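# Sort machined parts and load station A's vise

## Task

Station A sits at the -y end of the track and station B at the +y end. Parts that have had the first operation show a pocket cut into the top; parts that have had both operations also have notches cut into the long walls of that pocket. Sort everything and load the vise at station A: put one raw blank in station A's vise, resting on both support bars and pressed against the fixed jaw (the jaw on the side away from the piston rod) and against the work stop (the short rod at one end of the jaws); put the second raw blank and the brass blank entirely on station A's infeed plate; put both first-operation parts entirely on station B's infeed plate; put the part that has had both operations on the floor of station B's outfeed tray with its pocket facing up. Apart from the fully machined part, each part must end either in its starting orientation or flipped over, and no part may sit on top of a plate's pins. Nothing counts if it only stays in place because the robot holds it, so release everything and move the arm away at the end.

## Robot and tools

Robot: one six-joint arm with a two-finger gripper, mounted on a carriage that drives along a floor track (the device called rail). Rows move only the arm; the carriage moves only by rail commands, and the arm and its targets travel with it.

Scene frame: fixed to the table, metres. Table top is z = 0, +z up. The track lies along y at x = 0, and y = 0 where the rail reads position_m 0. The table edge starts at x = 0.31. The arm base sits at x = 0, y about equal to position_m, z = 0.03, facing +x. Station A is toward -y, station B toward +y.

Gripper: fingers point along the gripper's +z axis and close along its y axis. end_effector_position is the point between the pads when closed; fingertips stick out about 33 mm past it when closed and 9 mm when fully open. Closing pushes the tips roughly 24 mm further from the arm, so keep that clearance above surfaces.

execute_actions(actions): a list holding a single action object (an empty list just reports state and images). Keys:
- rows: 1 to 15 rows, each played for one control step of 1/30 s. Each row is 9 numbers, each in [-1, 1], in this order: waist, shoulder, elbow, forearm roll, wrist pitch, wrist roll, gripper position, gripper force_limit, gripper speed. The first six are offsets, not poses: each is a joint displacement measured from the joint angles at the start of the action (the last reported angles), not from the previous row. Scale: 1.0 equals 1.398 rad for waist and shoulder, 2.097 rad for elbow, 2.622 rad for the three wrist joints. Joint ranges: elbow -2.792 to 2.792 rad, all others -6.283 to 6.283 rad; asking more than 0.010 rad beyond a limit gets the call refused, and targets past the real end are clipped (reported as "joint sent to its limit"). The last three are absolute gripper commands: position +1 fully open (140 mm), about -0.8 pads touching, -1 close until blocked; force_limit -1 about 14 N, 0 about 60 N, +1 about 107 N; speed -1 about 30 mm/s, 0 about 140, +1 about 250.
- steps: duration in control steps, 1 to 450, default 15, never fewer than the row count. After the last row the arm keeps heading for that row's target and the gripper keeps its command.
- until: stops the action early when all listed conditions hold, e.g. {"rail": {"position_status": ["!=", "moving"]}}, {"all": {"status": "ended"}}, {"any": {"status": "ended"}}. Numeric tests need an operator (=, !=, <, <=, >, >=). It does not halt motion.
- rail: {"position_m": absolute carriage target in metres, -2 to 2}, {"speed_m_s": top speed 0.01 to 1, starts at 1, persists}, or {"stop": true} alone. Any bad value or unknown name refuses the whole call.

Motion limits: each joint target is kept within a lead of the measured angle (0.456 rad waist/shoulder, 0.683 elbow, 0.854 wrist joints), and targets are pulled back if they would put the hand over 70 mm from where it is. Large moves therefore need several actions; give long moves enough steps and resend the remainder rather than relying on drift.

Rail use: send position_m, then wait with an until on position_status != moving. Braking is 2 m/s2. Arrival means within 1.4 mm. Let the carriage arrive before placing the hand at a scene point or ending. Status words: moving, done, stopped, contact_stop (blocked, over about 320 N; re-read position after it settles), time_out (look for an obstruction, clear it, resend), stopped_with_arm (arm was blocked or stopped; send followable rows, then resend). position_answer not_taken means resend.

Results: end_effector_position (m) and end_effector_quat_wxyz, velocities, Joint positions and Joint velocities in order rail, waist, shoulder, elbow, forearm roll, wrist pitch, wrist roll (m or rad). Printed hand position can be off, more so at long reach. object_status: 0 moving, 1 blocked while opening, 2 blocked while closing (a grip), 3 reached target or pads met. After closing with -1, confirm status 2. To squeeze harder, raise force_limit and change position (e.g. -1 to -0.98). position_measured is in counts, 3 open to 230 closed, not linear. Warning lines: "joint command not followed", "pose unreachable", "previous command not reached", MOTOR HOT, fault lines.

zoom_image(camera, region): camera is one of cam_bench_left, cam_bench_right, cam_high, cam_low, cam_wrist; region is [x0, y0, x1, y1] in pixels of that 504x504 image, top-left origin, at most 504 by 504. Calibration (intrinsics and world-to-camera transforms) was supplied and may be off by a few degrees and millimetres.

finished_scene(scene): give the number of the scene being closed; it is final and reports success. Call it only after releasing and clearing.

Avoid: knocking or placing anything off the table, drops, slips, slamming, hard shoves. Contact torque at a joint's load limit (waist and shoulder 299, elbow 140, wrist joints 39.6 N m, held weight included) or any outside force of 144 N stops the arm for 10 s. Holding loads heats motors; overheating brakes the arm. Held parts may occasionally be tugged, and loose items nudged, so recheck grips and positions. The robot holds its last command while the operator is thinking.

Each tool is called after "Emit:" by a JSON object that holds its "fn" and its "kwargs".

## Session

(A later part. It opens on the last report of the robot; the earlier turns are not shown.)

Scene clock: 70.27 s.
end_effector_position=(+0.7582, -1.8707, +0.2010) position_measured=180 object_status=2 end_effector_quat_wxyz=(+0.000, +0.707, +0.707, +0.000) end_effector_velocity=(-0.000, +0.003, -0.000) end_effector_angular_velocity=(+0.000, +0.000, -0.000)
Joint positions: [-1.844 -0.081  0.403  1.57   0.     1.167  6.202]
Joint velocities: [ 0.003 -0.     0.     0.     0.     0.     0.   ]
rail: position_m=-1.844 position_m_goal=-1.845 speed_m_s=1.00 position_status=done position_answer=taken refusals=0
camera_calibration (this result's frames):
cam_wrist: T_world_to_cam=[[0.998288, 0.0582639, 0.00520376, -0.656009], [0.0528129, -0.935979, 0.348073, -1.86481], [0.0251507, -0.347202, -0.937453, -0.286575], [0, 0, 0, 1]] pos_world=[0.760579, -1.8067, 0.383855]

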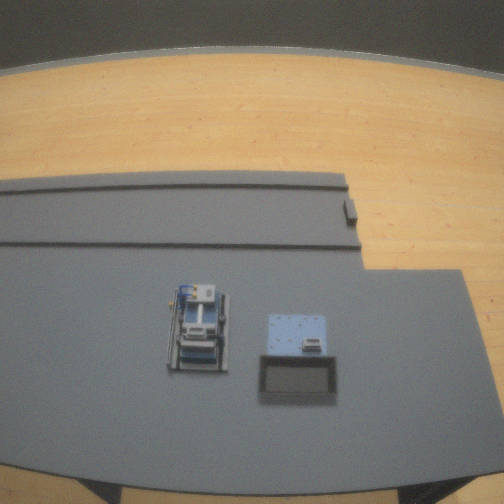

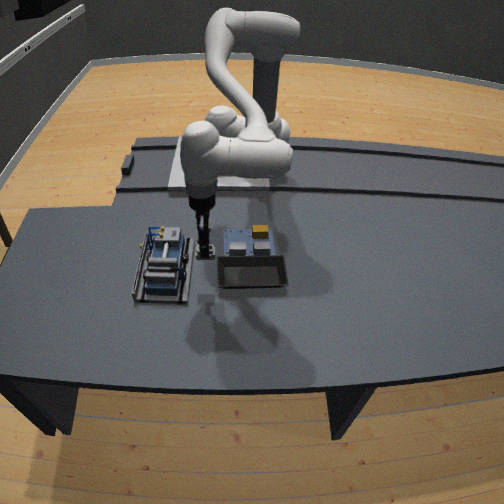

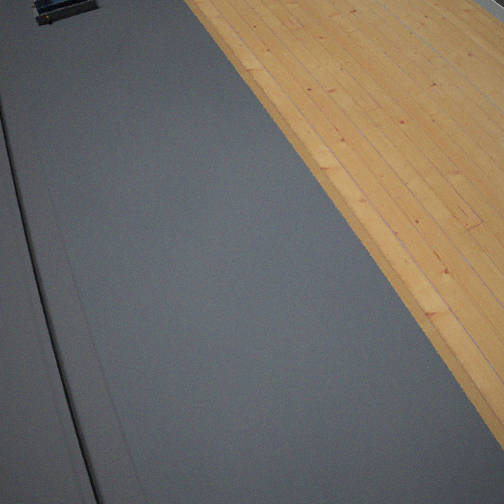

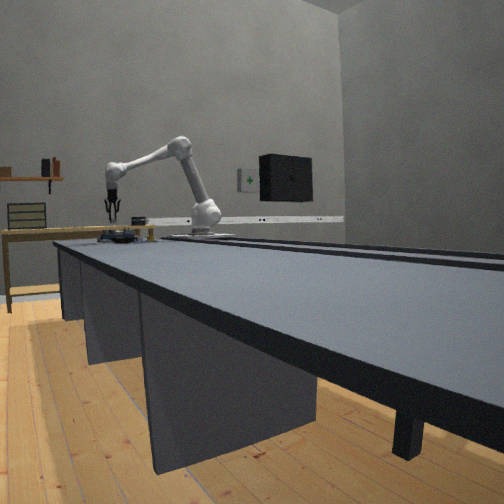

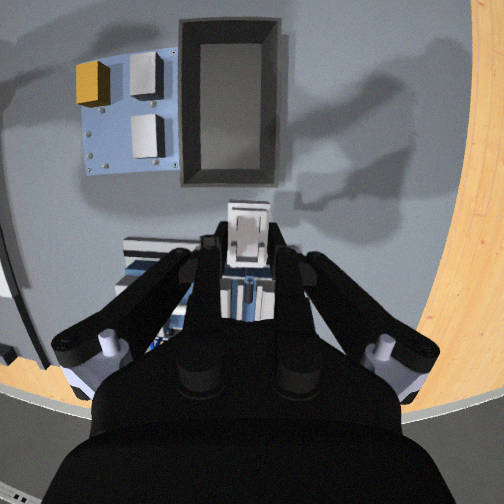

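Emit:
{"fn": "execute_actions", "kwargs": {"actions": [{"rail":{"position_m":-1.86},"rows":[[0,0.006,0.005,0,-0.0073,0,-1,0.6,-0.5],[0,0.012,0.0103,0,-0.0147,0,-1,0.6,-0.5],[0,0.018,0.0154,0,-0.022,0,-1,0.6,-0.5],[0,0.024,0.0205,0,-0.0294,0,-1,0.6,-0.5],[0,0.03,0.0257,0,-0.0367,0,-1,0.6,-0.5],[0,0.0366,0.0308,0,-0.0441,0,-1,0.6,-0.5],[0,0.044,0.0347,0,-0.051,0,-1,0.6,-0.5],[0,0.051,0.0386,0,-0.058,0,-1,0.6,-0.5],[0,0.058,0.0425,0,-0.065,0,-1,0.6,-0.5],[0,0.065,0.0464,0,-0.072,0,-1,0.6,-0.5],[0,0.073,0.0503,0,-0.079,0,-1,0.6,-0.5],[0,0.08,0.0542,0,-0.086,0,-1,0.6,-0.5]],"steps":24}]}}

Emit:
{"fn": "zoom_image", "kwargs": {"camera": "cam_bench_right", "region": [150, 220, 260, 310]}}

Scene clock: 79.77 s.
end_effector_position=(+0.7583, -1.8869, +0.0609) position_measured=180 object_status=2 end_effector_quat_wxyz=(+0.000, +0.707, +0.707, +0.000) end_effector_velocity=(+0.000, +0.000, +0.000) end_effector_angular_velocity=(-0.000, -0.000, +0.000)
Joint positions: [-1.86  -0.081  0.515  1.684  0.     0.941  6.202]
Joint velocities: [ 0.  0. -0.  0.  0. -0.  0.]
rail: position_m=-1.860 position_m_goal=-1.860 speed_m_s=1.00 position_status=done position_answer=taken refusals=0
camera_calibration (this result's frames):
cam_wrist: T_world_to_cam=[[0.998287, 0.0582713, 0.00516678, -0.654428], [0.0528315, -0.935962, 0.348116, -1.83114], [0.0251211, -0.347247, -0.937437, -0.423627], [0, 0, 0, 1]] pos_world=[0.760691, -1.82285, 0.243709]

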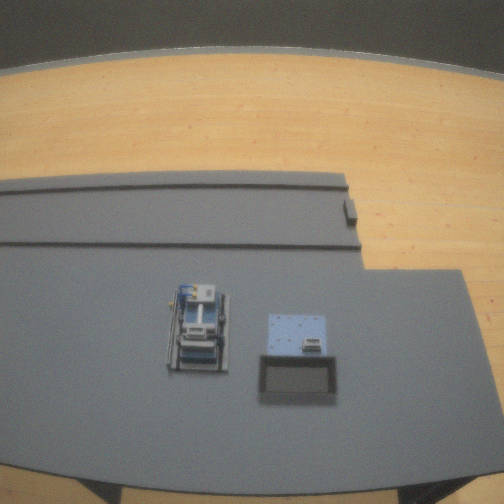

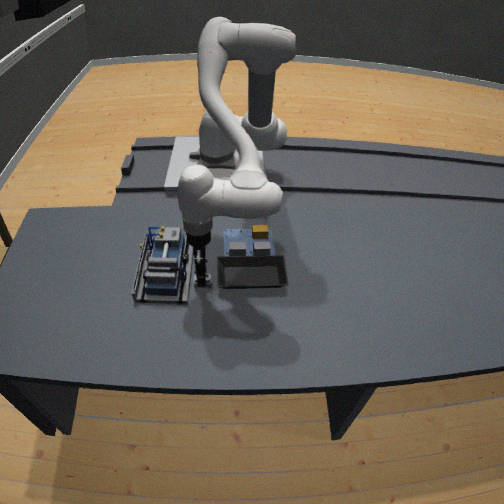

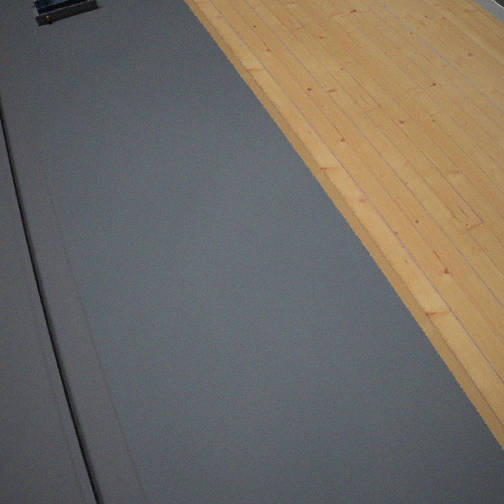

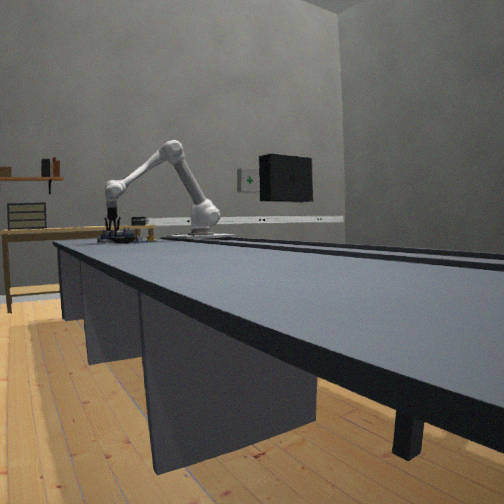

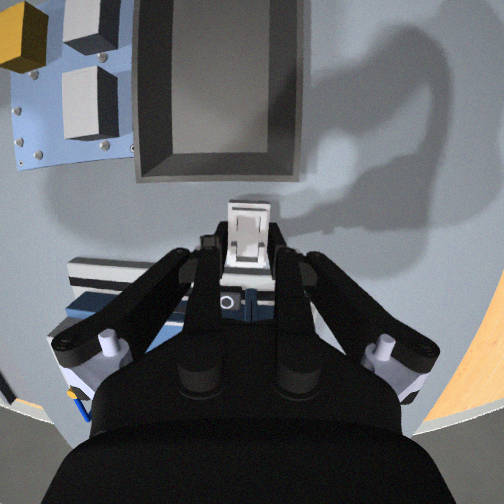

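Region (150, 220, 260, 310) of cam_bench_right's 504x504 image, scaled by 4.582, with more detail than that image has; it fills the top 412 rows of this view, and the rest is white.

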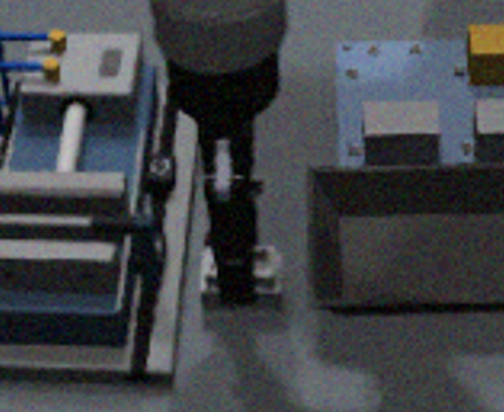

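Emit:
{"fn": "execute_actions", "kwargs": {"actions": [{"rows":[[0,0.0012,0.0005,0,-0.001,0,-1,0.6,-0.5],[0,0.0024,0.001,0,-0.0021,0,-1,0.6,-0.5],[0,0.0036,0.0015,0,-0.0031,0,-1,0.6,-0.5],[0,0.0048,0.002,0,-0.0042,0,-1,0.6,-0.5],[0,0.006,0.0025,0,-0.0052,0,-1,0.6,-0.5],[0,0.0072,0.003,0,-0.0063,0,-1,0.6,-0.5],[0,0.0084,0.0035,0,-0.0073,0,-1,0.6,-0.5],[0,0.0097,0.004,0,-0.0084,0,-1,0.6,-0.5]],"steps":16}]}}

Emit:
{"fn": "zoom_image", "kwargs": {"camera": "cam_bench_right", "region": [150, 220, 260, 310]}}

Emit:
{"fn": "zoom_image", "kwargs": {"camera": "cam_wrist", "region": [170, 150, 320, 290]}}

Scene clock: 85.83 s.
end_effector_position=(+0.7584, -1.8869, +0.0473) position_measured=180 object_status=2 end_effector_quat_wxyz=(+0.001, +0.707, +0.707, +0.001) end_effector_velocity=(-0.001, +0.000, -0.002) end_effector_angular_velocity=(+0.000, +0.002, -0.000)
Joint positions: [-1.86  -0.081  0.528  1.692  0.     0.919  6.202]
Joint velocities: [ 0.     0.     0.003  0.001 -0.    -0.001  0.   ]
rail: position_m=-1.860 position_m_goal=-1.860 speed_m_s=1.00 position_status=done position_answer=taken refusals=0
camera_calibration (this result's frames):
cam_wrist: T_world_to_cam=[[0.998284, 0.0582569, 0.00591817, -0.654559], [0.0525555, -0.935955, 0.348175, -1.82617], [0.0258228, -0.347267, -0.937411, -0.436901], [0, 0, 0, 1]] pos_world=[0.760693, -1.8228, 0.230147]

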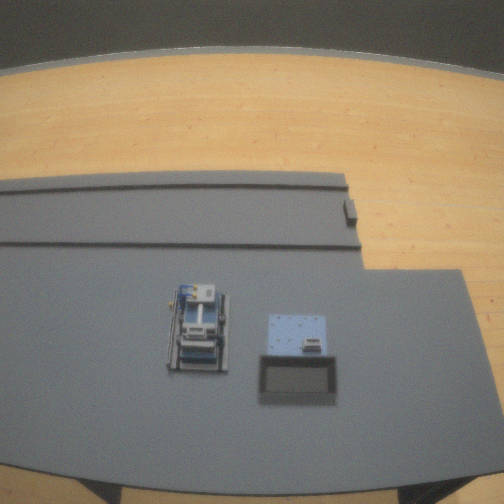

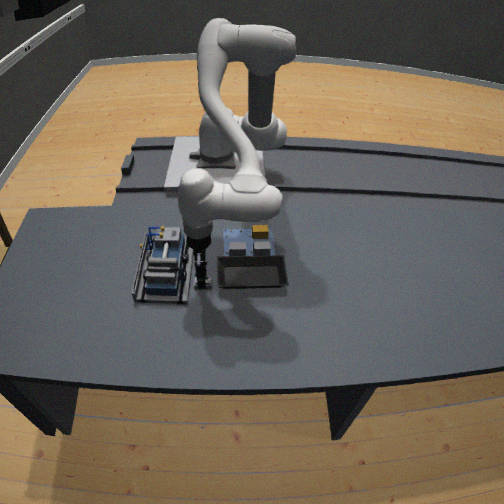

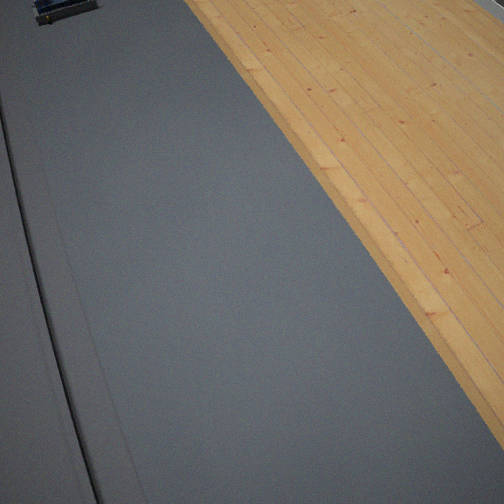

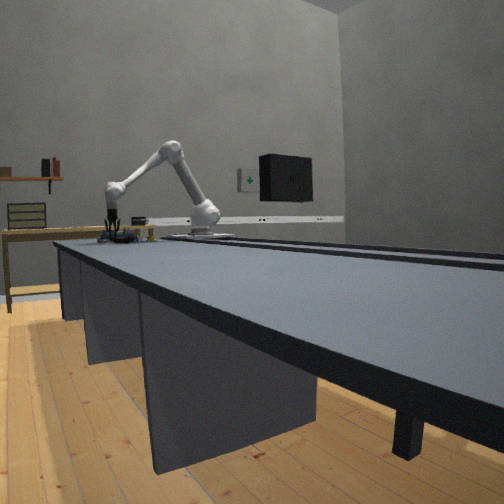

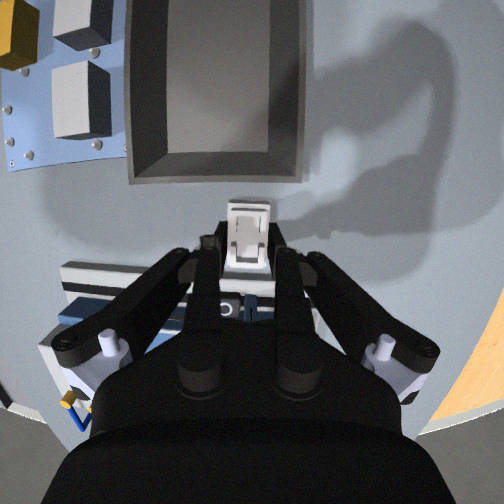

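Region (150, 220, 260, 310) of cam_bench_right's 504x504 image, scaled by 4.582, with more detail than that image has; it fills the top 412 rows of this view, and the rest is white.

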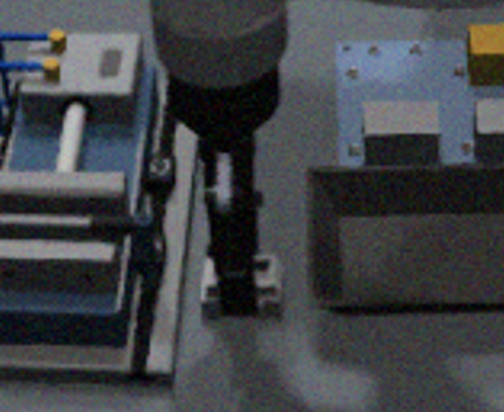

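Region (170, 150, 320, 290) of cam_wrist's 504x504 image, scaled by 3.360, with more detail than that image has; it fills the top 470 rows of this view, and the rest is white.

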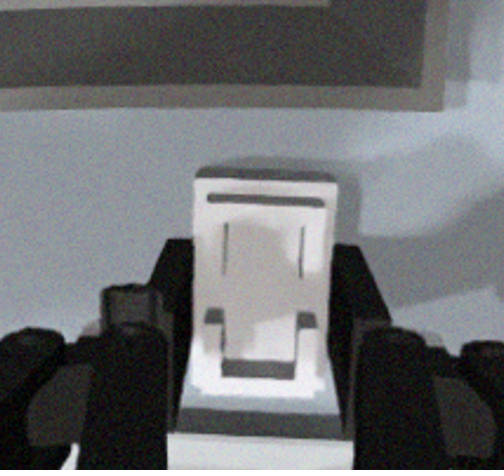

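Emit:
{"fn": "execute_actions", "kwargs": {"actions": [{"rows":[[0,0,0,0,0,0,0.05,0,0],[0,0,0,0,0,0,0.05,0,0],[0,0,0,0,0,0,0.05,0,0],[0,0,0,0,0,0,0.05,0,0],[0,0,0,0,0,0,0.05,0,0],[0,0,0,0,0,0,0.05,0,0],[0,0,0,0,0,0,0.05,0,0],[0,-0.01,-0.004,0,0.009,0,0.05,0,0],[0,-0.02,-0.009,0,0.018,0,0.05,0,0],[0,-0.03,-0.014,0,0.027,0,0.05,0,0],[0,-0.04,-0.02,0,0.037,0,0.05,0,0],[0,-0.0531,-0.0272,0,0.0503,0,0.05,0,0]],"steps":20}]}}

Emit:
{"fn": "execute_actions", "kwargs": {"actions": [{"rail":{"position_m":-1.7595},"rows":[[0,-0.05,0.05,0,-0.014,0,0.05,0,0],[0,-0.1,0.1,0,-0.029,0,0.05,0,0],[0,-0.149,0.1536,0,-0.0434,0,0.05,0,0]],"steps":30}]}}

Emit:
{"fn": "zoom_image", "kwargs": {"camera": "cam_wrist", "region": [170, 150, 320, 290]}}

Emit:
{"fn": "zoom_image", "kwargs": {"camera": "cam_low", "region": [95, 185, 175, 250]}}

Scene clock: 98.53 s.
end_effector_position=(+0.7581, -1.8868, +0.1301) position_measured=123 object_status=3 end_effector_quat_wxyz=(+0.000, +0.707, +0.707, +0.000) end_effector_velocity=(-0.000, -0.000, -0.000) end_effector_angular_velocity=(-0.001, +0.001, +0.000)
Joint positions: [-1.86  -0.081  0.454  1.635  0.     1.051  6.202]
Joint velocities: [ 0.     0.     0.    -0.    -0.001  0.001  0.   ]
rail: position_m=-1.860 position_m_goal=-1.860 speed_m_s=1.00 position_status=done position_answer=taken refusals=0
camera_calibration (this result's frames):
cam_wrist: T_world_to_cam=[[0.998288, 0.0582502, 0.0052449, -0.654594], [0.0527863, -0.935987, 0.348054, -1.85515], [0.0251834, -0.347182, -0.93746, -0.35863], [0, 0, 0, 1]] pos_world=[0.760432, -1.82278, 0.312925]

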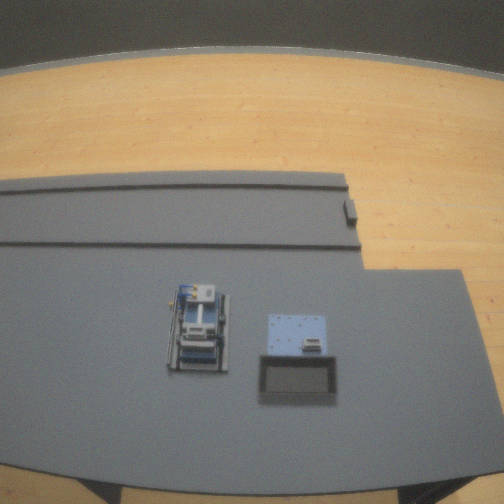

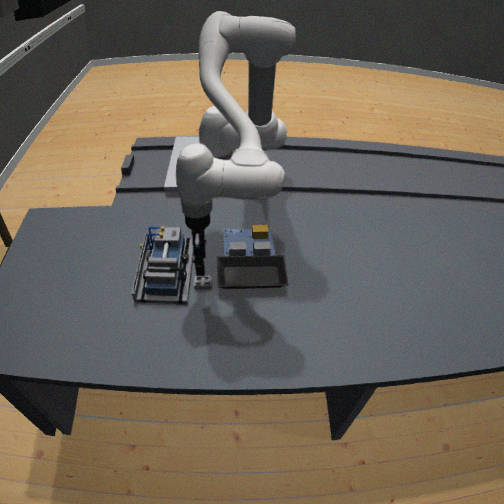

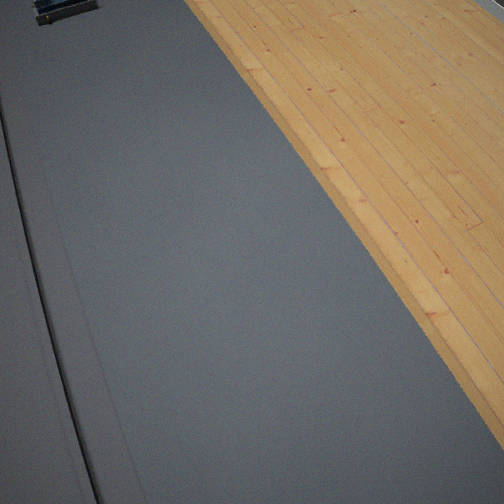

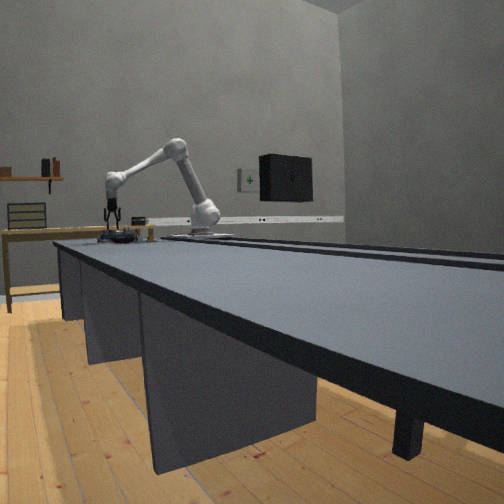

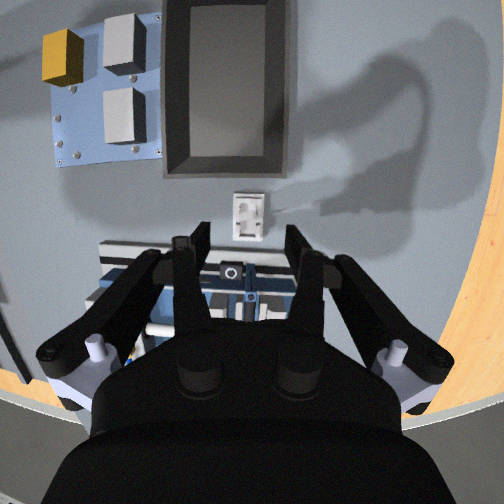

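Scene clock: 99.53 s.
end_effector_position=(+0.6028, -1.7735, +0.1209) position_measured=123 object_status=3 end_effector_quat_wxyz=(+0.000, +0.707, +0.707, +0.000) end_effector_velocity=(-0.000, -0.000, -0.000) end_effector_angular_velocity=(+0.000, +0.000, -0.000)
Joint positions: [-1.759 -0.081  0.246  1.958  0.     0.937  6.202]
Joint velocities: [-0. -0.  0.  0.  0.  0. -0.]
rail: position_m=-1.759 position_m_goal=-1.760 speed_m_s=1.00 position_status=done position_answer=taken refusals=0
camera_calibration (this result's frames):
cam_wrist: T_world_to_cam=[[0.998288, 0.0582563, 0.00520525, -0.50617], [0.0528057, -0.935985, 0.348057, -1.7377], [0.0251486, -0.347187, -0.937459, -0.323946], [0, 0, 0, 1]] pos_world=[0.605211, -1.70945, 0.303769]

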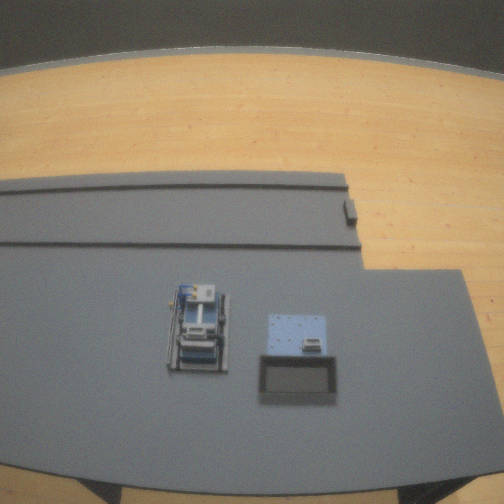

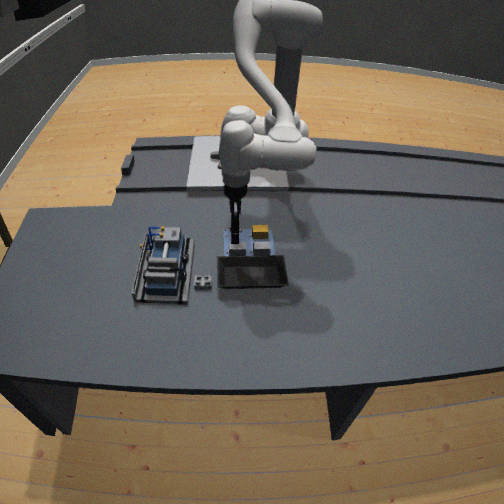

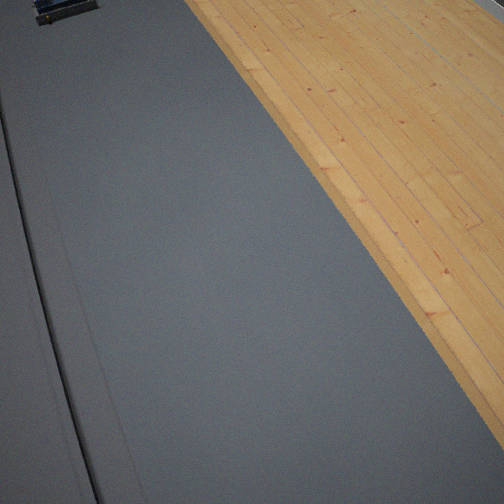

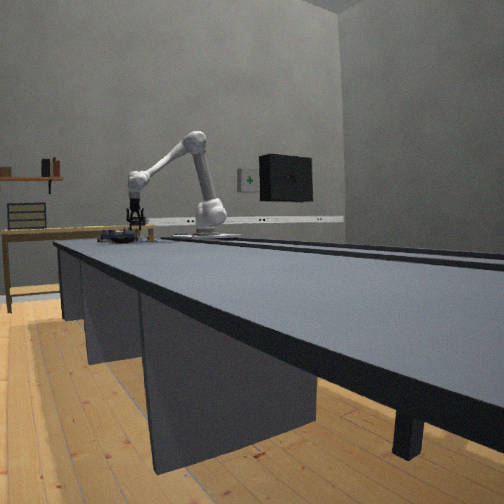

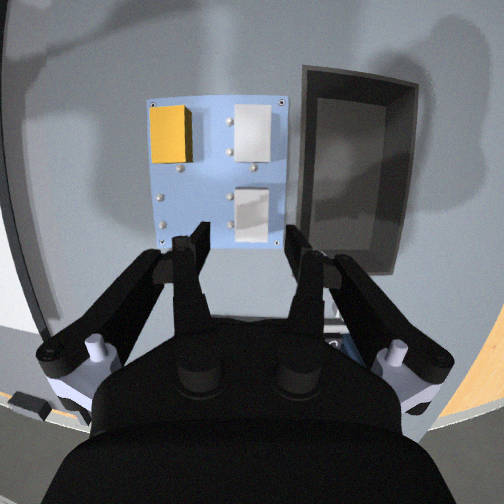

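Region (170, 150, 320, 290) of cam_wrist's 504x504 image, scaled by 3.360, with more detail than that image has; it fills the top 470 rows of this view, and the rest is white.

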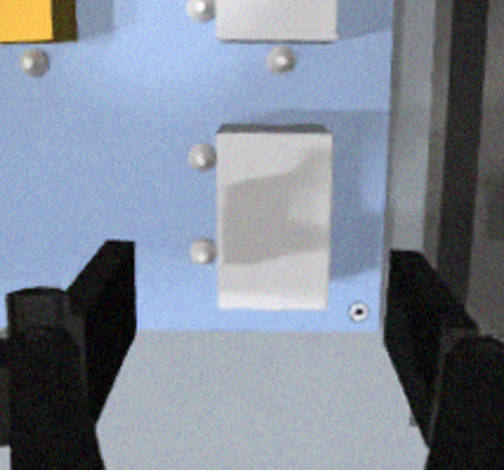

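Region (95, 185, 175, 250) of cam_low's 504x504 image, scaled by 6.300, with more detail than that image has; it fills the top 410 rows of this view, and the rest is white.

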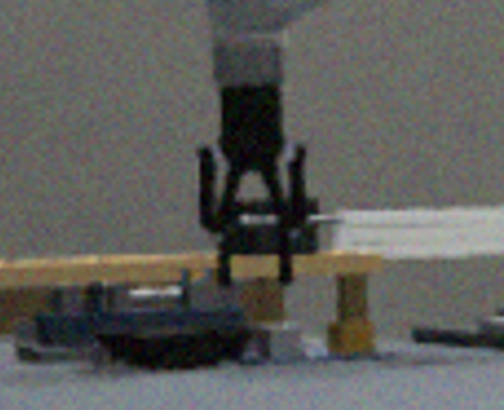

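Emit:
{"fn": "execute_actions", "kwargs": {"actions": [{"rail":{"position_m":-1.7545},"rows":[[0,0.009,0.002,0,-0.007,-0.008,-0.1,0,0],[0,0.018,0.006,0,-0.0145,-0.008,-0.1,0,0],[0,0.027,0.0093,0,-0.0217,-0.008,-0.1,0,0],[0,0.036,0.0124,0,-0.029,-0.008,-0.1,0,0],[0,0.045,0.0155,0,-0.036,-0.008,-0.1,0,0],[0,0.0534,0.0186,0,-0.0434,-0.008,-0.1,0,0]],"steps":20}]}}

Emit:
{"fn": "zoom_image", "kwargs": {"camera": "cam_wrist", "region": [170, 150, 320, 290]}}

Emit:
{"fn": "zoom_image", "kwargs": {"camera": "cam_low", "region": [95, 185, 175, 250]}}

Scene clock: 106.60 s.
end_effector_position=(+0.6069, -1.7689, +0.0590) position_measured=141 object_status=3 end_effector_quat_wxyz=(+0.000, +0.699, +0.715, +0.000) end_effector_velocity=(+0.000, -0.000, +0.000) end_effector_angular_velocity=(-0.000, -0.000, -0.000)
Joint positions: [-1.754 -0.081  0.32   1.996  0.     0.824  6.181]
Joint velocities: [ 0.  0. -0.  0.  0. -0.  0.]
rail: position_m=-1.754 position_m_goal=-1.754 speed_m_s=1.00 position_status=done position_answer=taken refusals=0
camera_calibration (this result's frames):
cam_wrist: T_world_to_cam=[[0.996853, 0.0790999, 0.00531339, -0.472468], [0.0723086, -0.934651, 0.348137, -1.72157], [0.0325037, -0.346657, -0.937429, -0.384047], [0, 0, 0, 1]] pos_world=[0.607948, -1.70482, 0.241834]

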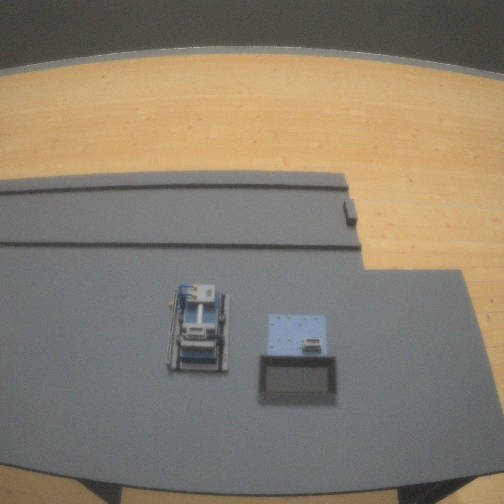

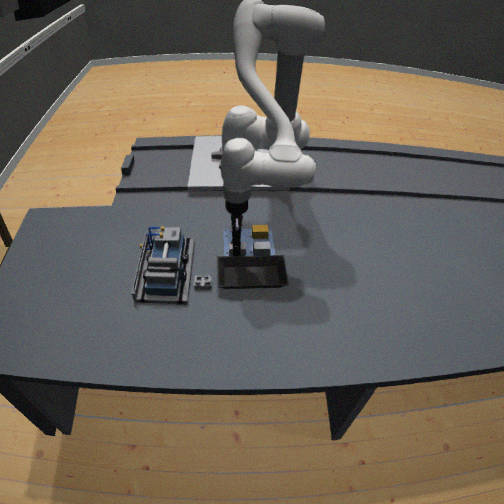

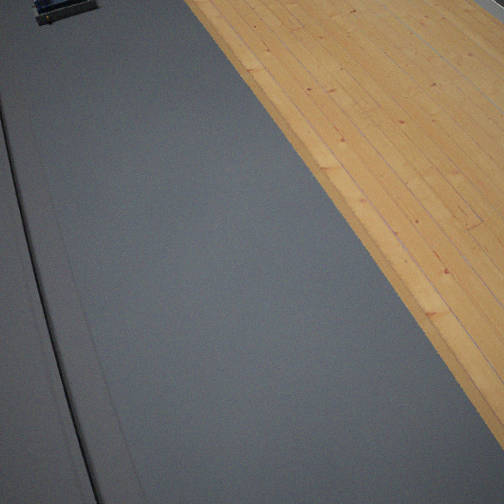

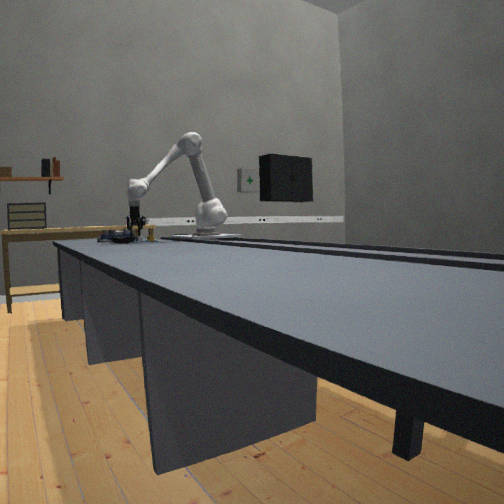

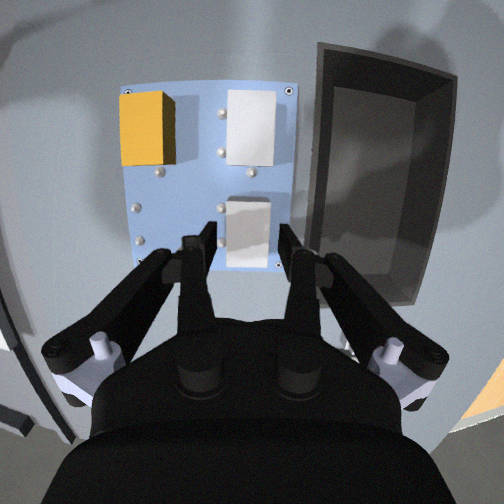

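Region (170, 150, 320, 290) of cam_wrist's 504x504 image, scaled by 3.360, with more detail than that image has; it fills the top 470 rows of this view, and the rest is white.

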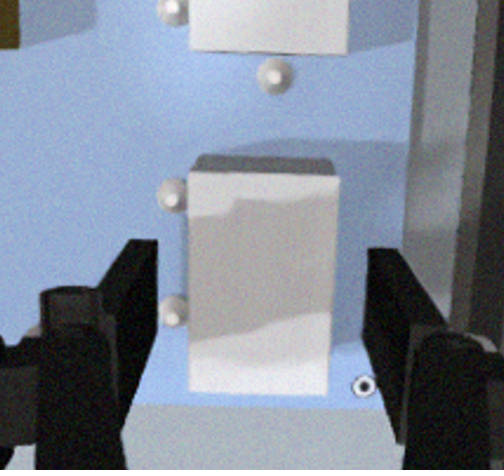

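Region (95, 185, 175, 250) of cam_low's 504x504 image, scaled by 6.300, with more detail than that image has; it fills the top 410 rows of this view, and the rest is white.

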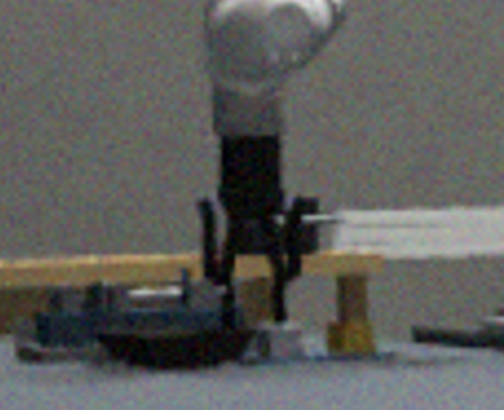

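Emit:
{"fn": "execute_actions", "kwargs": {"actions": [{"rows":[[0,0,0,0,0,0,-1,0.6,-0.5]],"steps":14}]}}

Emit:
{"fn": "execute_actions", "kwargs": {"actions": [{"rows":[[0,-0.009,-0.003,0,0.007,0,-1,0.6,-0.5],[0,-0.018,-0.006,0,0.0145,0,-1,0.6,-0.5],[0,-0.027,-0.01,0,0.0224,0,-1,0.6,-0.5],[0,-0.036,-0.014,0,0.03,0,-1,0.6,-0.5],[0,-0.045,-0.018,0,0.038,0,-1,0.6,-0.5],[0,-0.051,-0.022,0,0.045,0,-1,0.6,-0.5],[0,-0.06,-0.036,0,0.061,0,-1,0.6,-0.5],[0,-0.07,-0.05,0,0.077,0,-1,0.6,-0.5],[0,-0.08,-0.064,0,0.094,0,-1,0.6,-0.5]],"steps":18}]}}

Scene clock: 112.80 s.
end_effector_position=(+0.6069, -1.7688, +0.0591) position_measured=179 object_status=0 end_effector_quat_wxyz=(+0.000, +0.699, +0.715, +0.000) end_effector_velocity=(+0.000, +0.000, -0.000) end_effector_angular_velocity=(+0.000, -0.000, -0.000)
Joint positions: [-1.754 -0.081  0.32   1.997  0.     0.824  6.181]
Joint velocities: [ 0.  0.  0. -0.  0. -0.  0.]
rail: position_m=-1.754 position_m_goal=-1.754 speed_m_s=1.00 position_status=done position_answer=taken refusals=0
camera_calibration (this result's frames):
cam_wrist: T_world_to_cam=[[0.996846, 0.0791687, 0.00551382, -0.472379], [0.0723039, -0.934654, 0.348129, -1.72153], [0.0327144, -0.346632, -0.93743, -0.384037], [0, 0, 0, 1]] pos_world=[0.607926, -1.70476, 0.241911]

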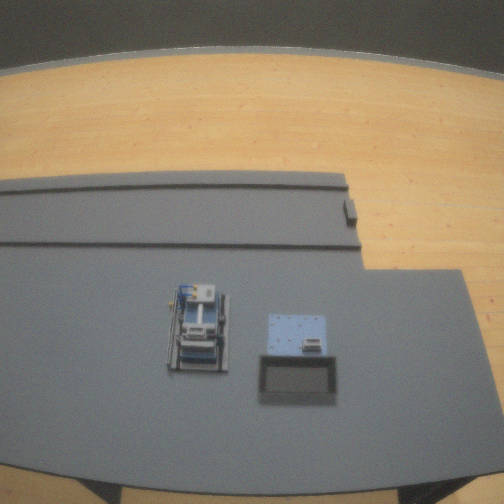

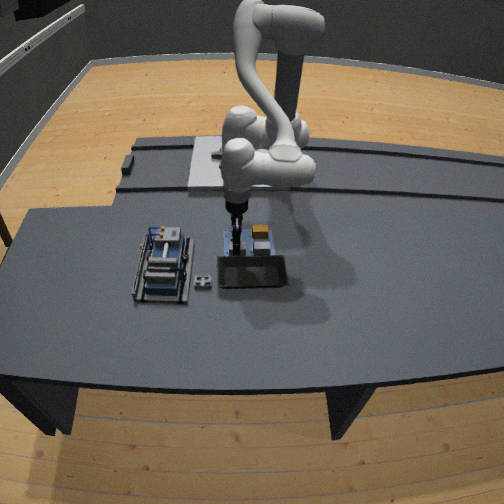

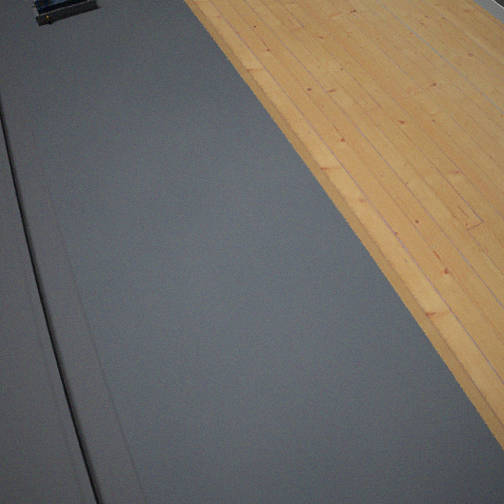

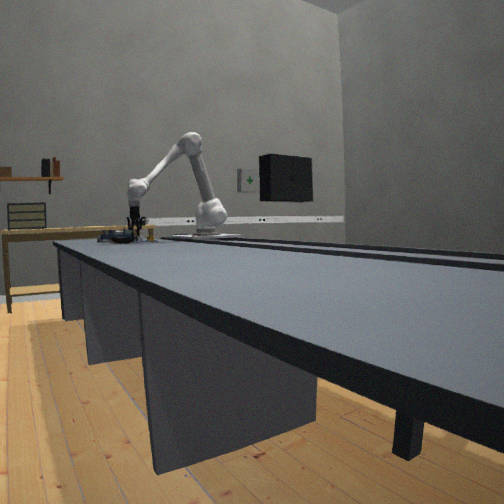

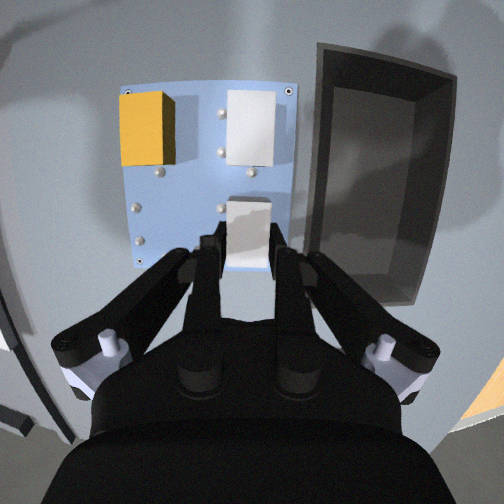

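Scene clock: 113.40 s.
end_effector_position=(+0.6198, -1.7699, +0.1885) position_measured=179 object_status=2 end_effector_quat_wxyz=(+0.000, +0.699, +0.715, +0.000) end_effector_velocity=(+0.002, -0.001, +0.001) end_effector_angular_velocity=(-0.001, -0.002, +0.001)
Joint positions: [-1.754 -0.081  0.208  1.863  0.     1.07   6.181]
Joint velocities: [ 0.     0.     0.    -0.003 -0.001  0.001  0.   ]
rail: position_m=-1.754 position_m_goal=-1.754 speed_m_s=1.00 position_status=done position_answer=taken refusals=0
camera_calibration (this result's frames):
cam_wrist: T_world_to_cam=[[0.996849, 0.0791683, 0.00494988, -0.485682], [0.0725041, -0.934694, 0.347981, -1.76863], [0.0321757, -0.346525, -0.937489, -0.262976], [0, 0, 0, 1]] pos_world=[0.620846, -1.7058, 0.371316]

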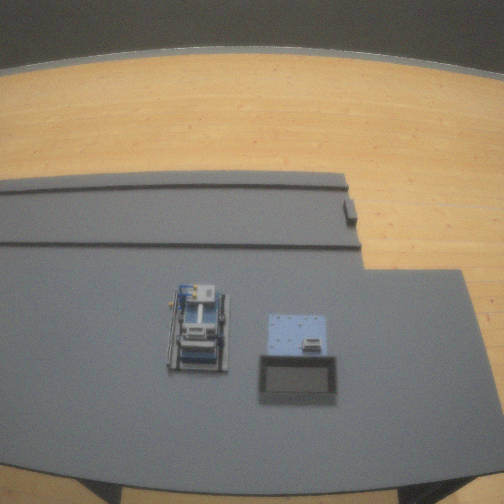

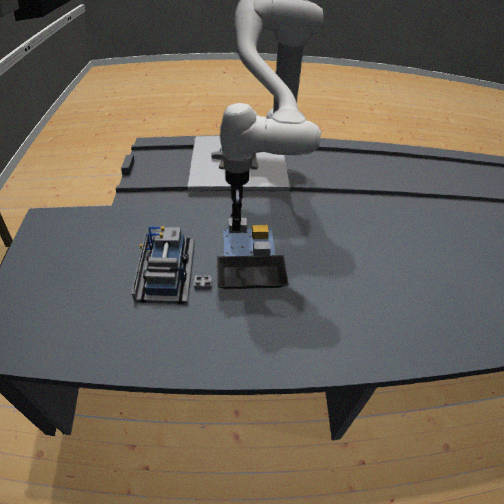

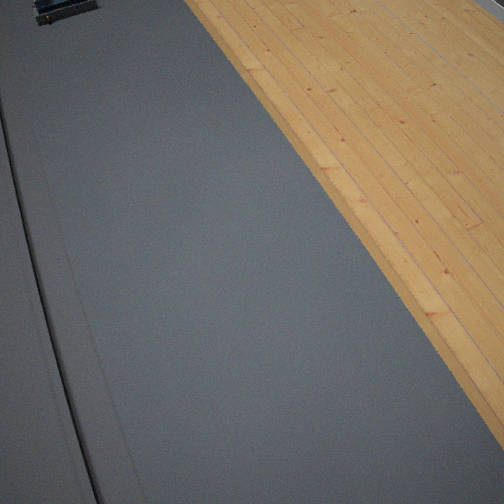

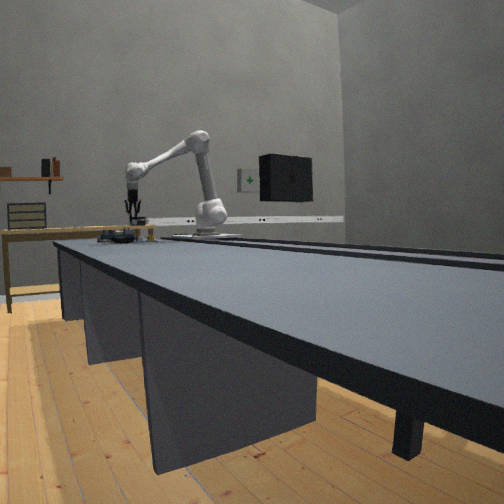

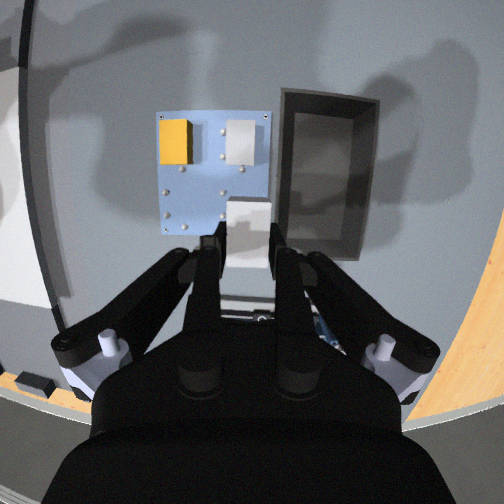

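Emit:
{"fn": "execute_actions", "kwargs": {"actions": [{"rail":{"position_m":-2.0},"rows":[[-0.002,0.038,-0.032,0,0.0055,0.001,-1,0.6,-0.5],[-0.004,0.076,-0.065,0,0.011,0.002,-1,0.6,-0.5],[-0.006,0.115,-0.097,0,0.016,0.003,-1,0.6,-0.5],[-0.0074,0.1529,-0.129,0,0.0218,0.004,-1,0.6,-0.5]],"steps":32}]}}

Emit:
{"fn": "zoom_image", "kwargs": {"camera": "cam_wrist", "region": [170, 150, 320, 290]}}

Emit:
{"fn": "zoom_image", "kwargs": {"camera": "cam_low", "region": [75, 185, 155, 250]}}

Scene clock: 118.80 s.
end_effector_position=(+0.7591, -2.0345, +0.1758) position_measured=179 object_status=2 end_effector_quat_wxyz=(+0.000, +0.707, +0.707, +0.000) end_effector_velocity=(+0.000, +0.000, +0.000) end_effector_angular_velocity=(+0.000, -0.000, +0.000)
Joint positions: [-2.    -0.091  0.422  1.592  0.     1.127  6.191]
Joint velocities: [ 0.  0. -0. -0.  0. -0.  0.]
rail: position_m=-2.000 position_m_goal=-2.000 speed_m_s=1.00 position_status=done position_answer=taken refusals=0
camera_calibration (this result's frames):
cam_wrist: T_world_to_cam=[[0.998277, 0.0584859, 0.00463287, -0.64665], [0.053225, -0.936036, 0.347856, -2.00973], [0.0246812, -0.34701, -0.937536, -0.366337], [0, 0, 0, 1]] pos_world=[0.761545, -1.97048, 0.358637]

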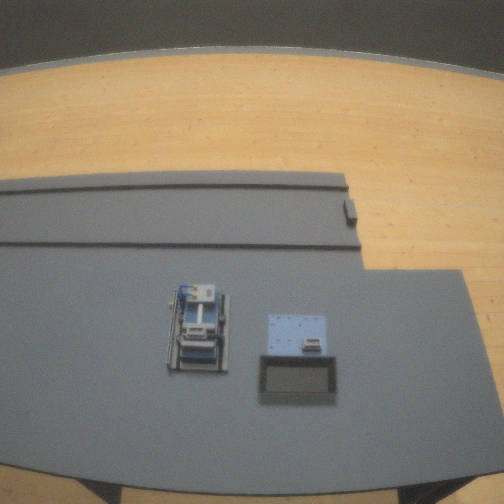

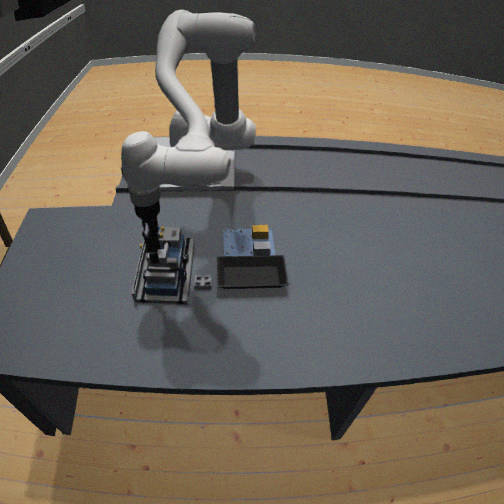

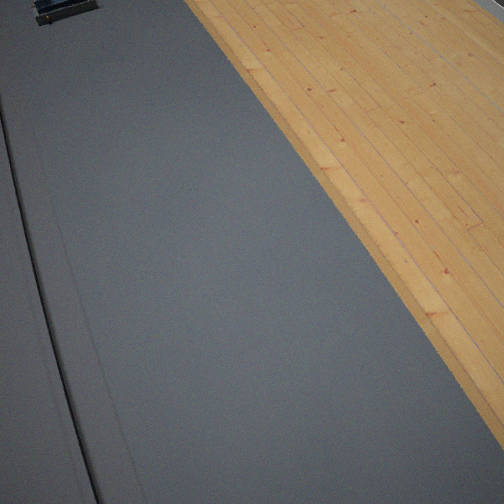

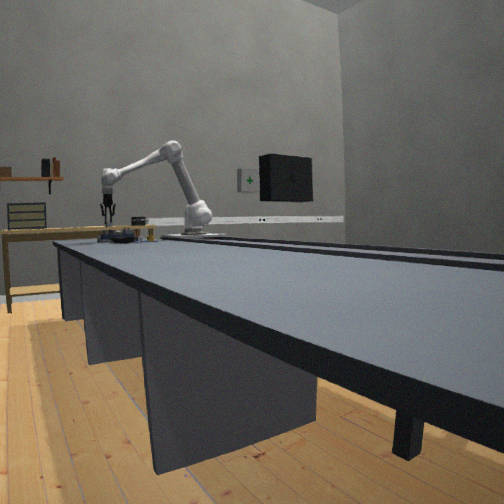

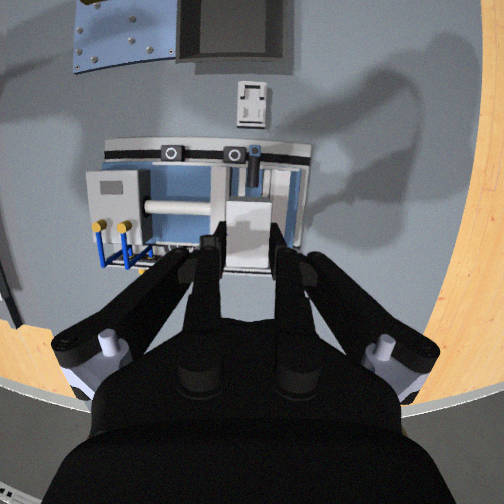

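Region (170, 150, 320, 290) of cam_wrist's 504x504 image, scaled by 3.360, with more detail than that image has; it fills the top 470 rows of this view, and the rest is white.

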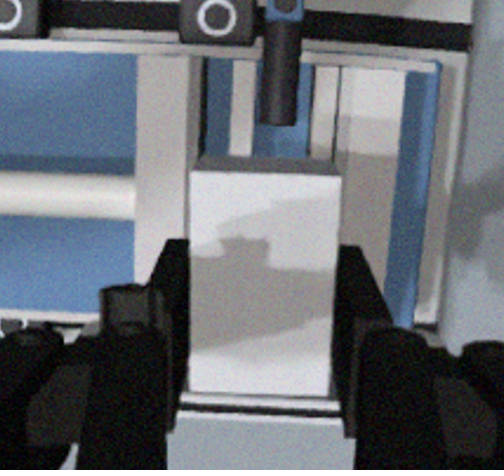

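Region (75, 185, 155, 250) of cam_low's 504x504 image, scaled by 6.300, with more detail than that image has; it fills the top 410 rows of this view, and the rest is white.

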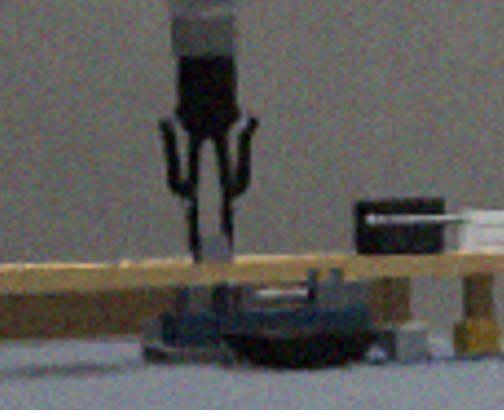

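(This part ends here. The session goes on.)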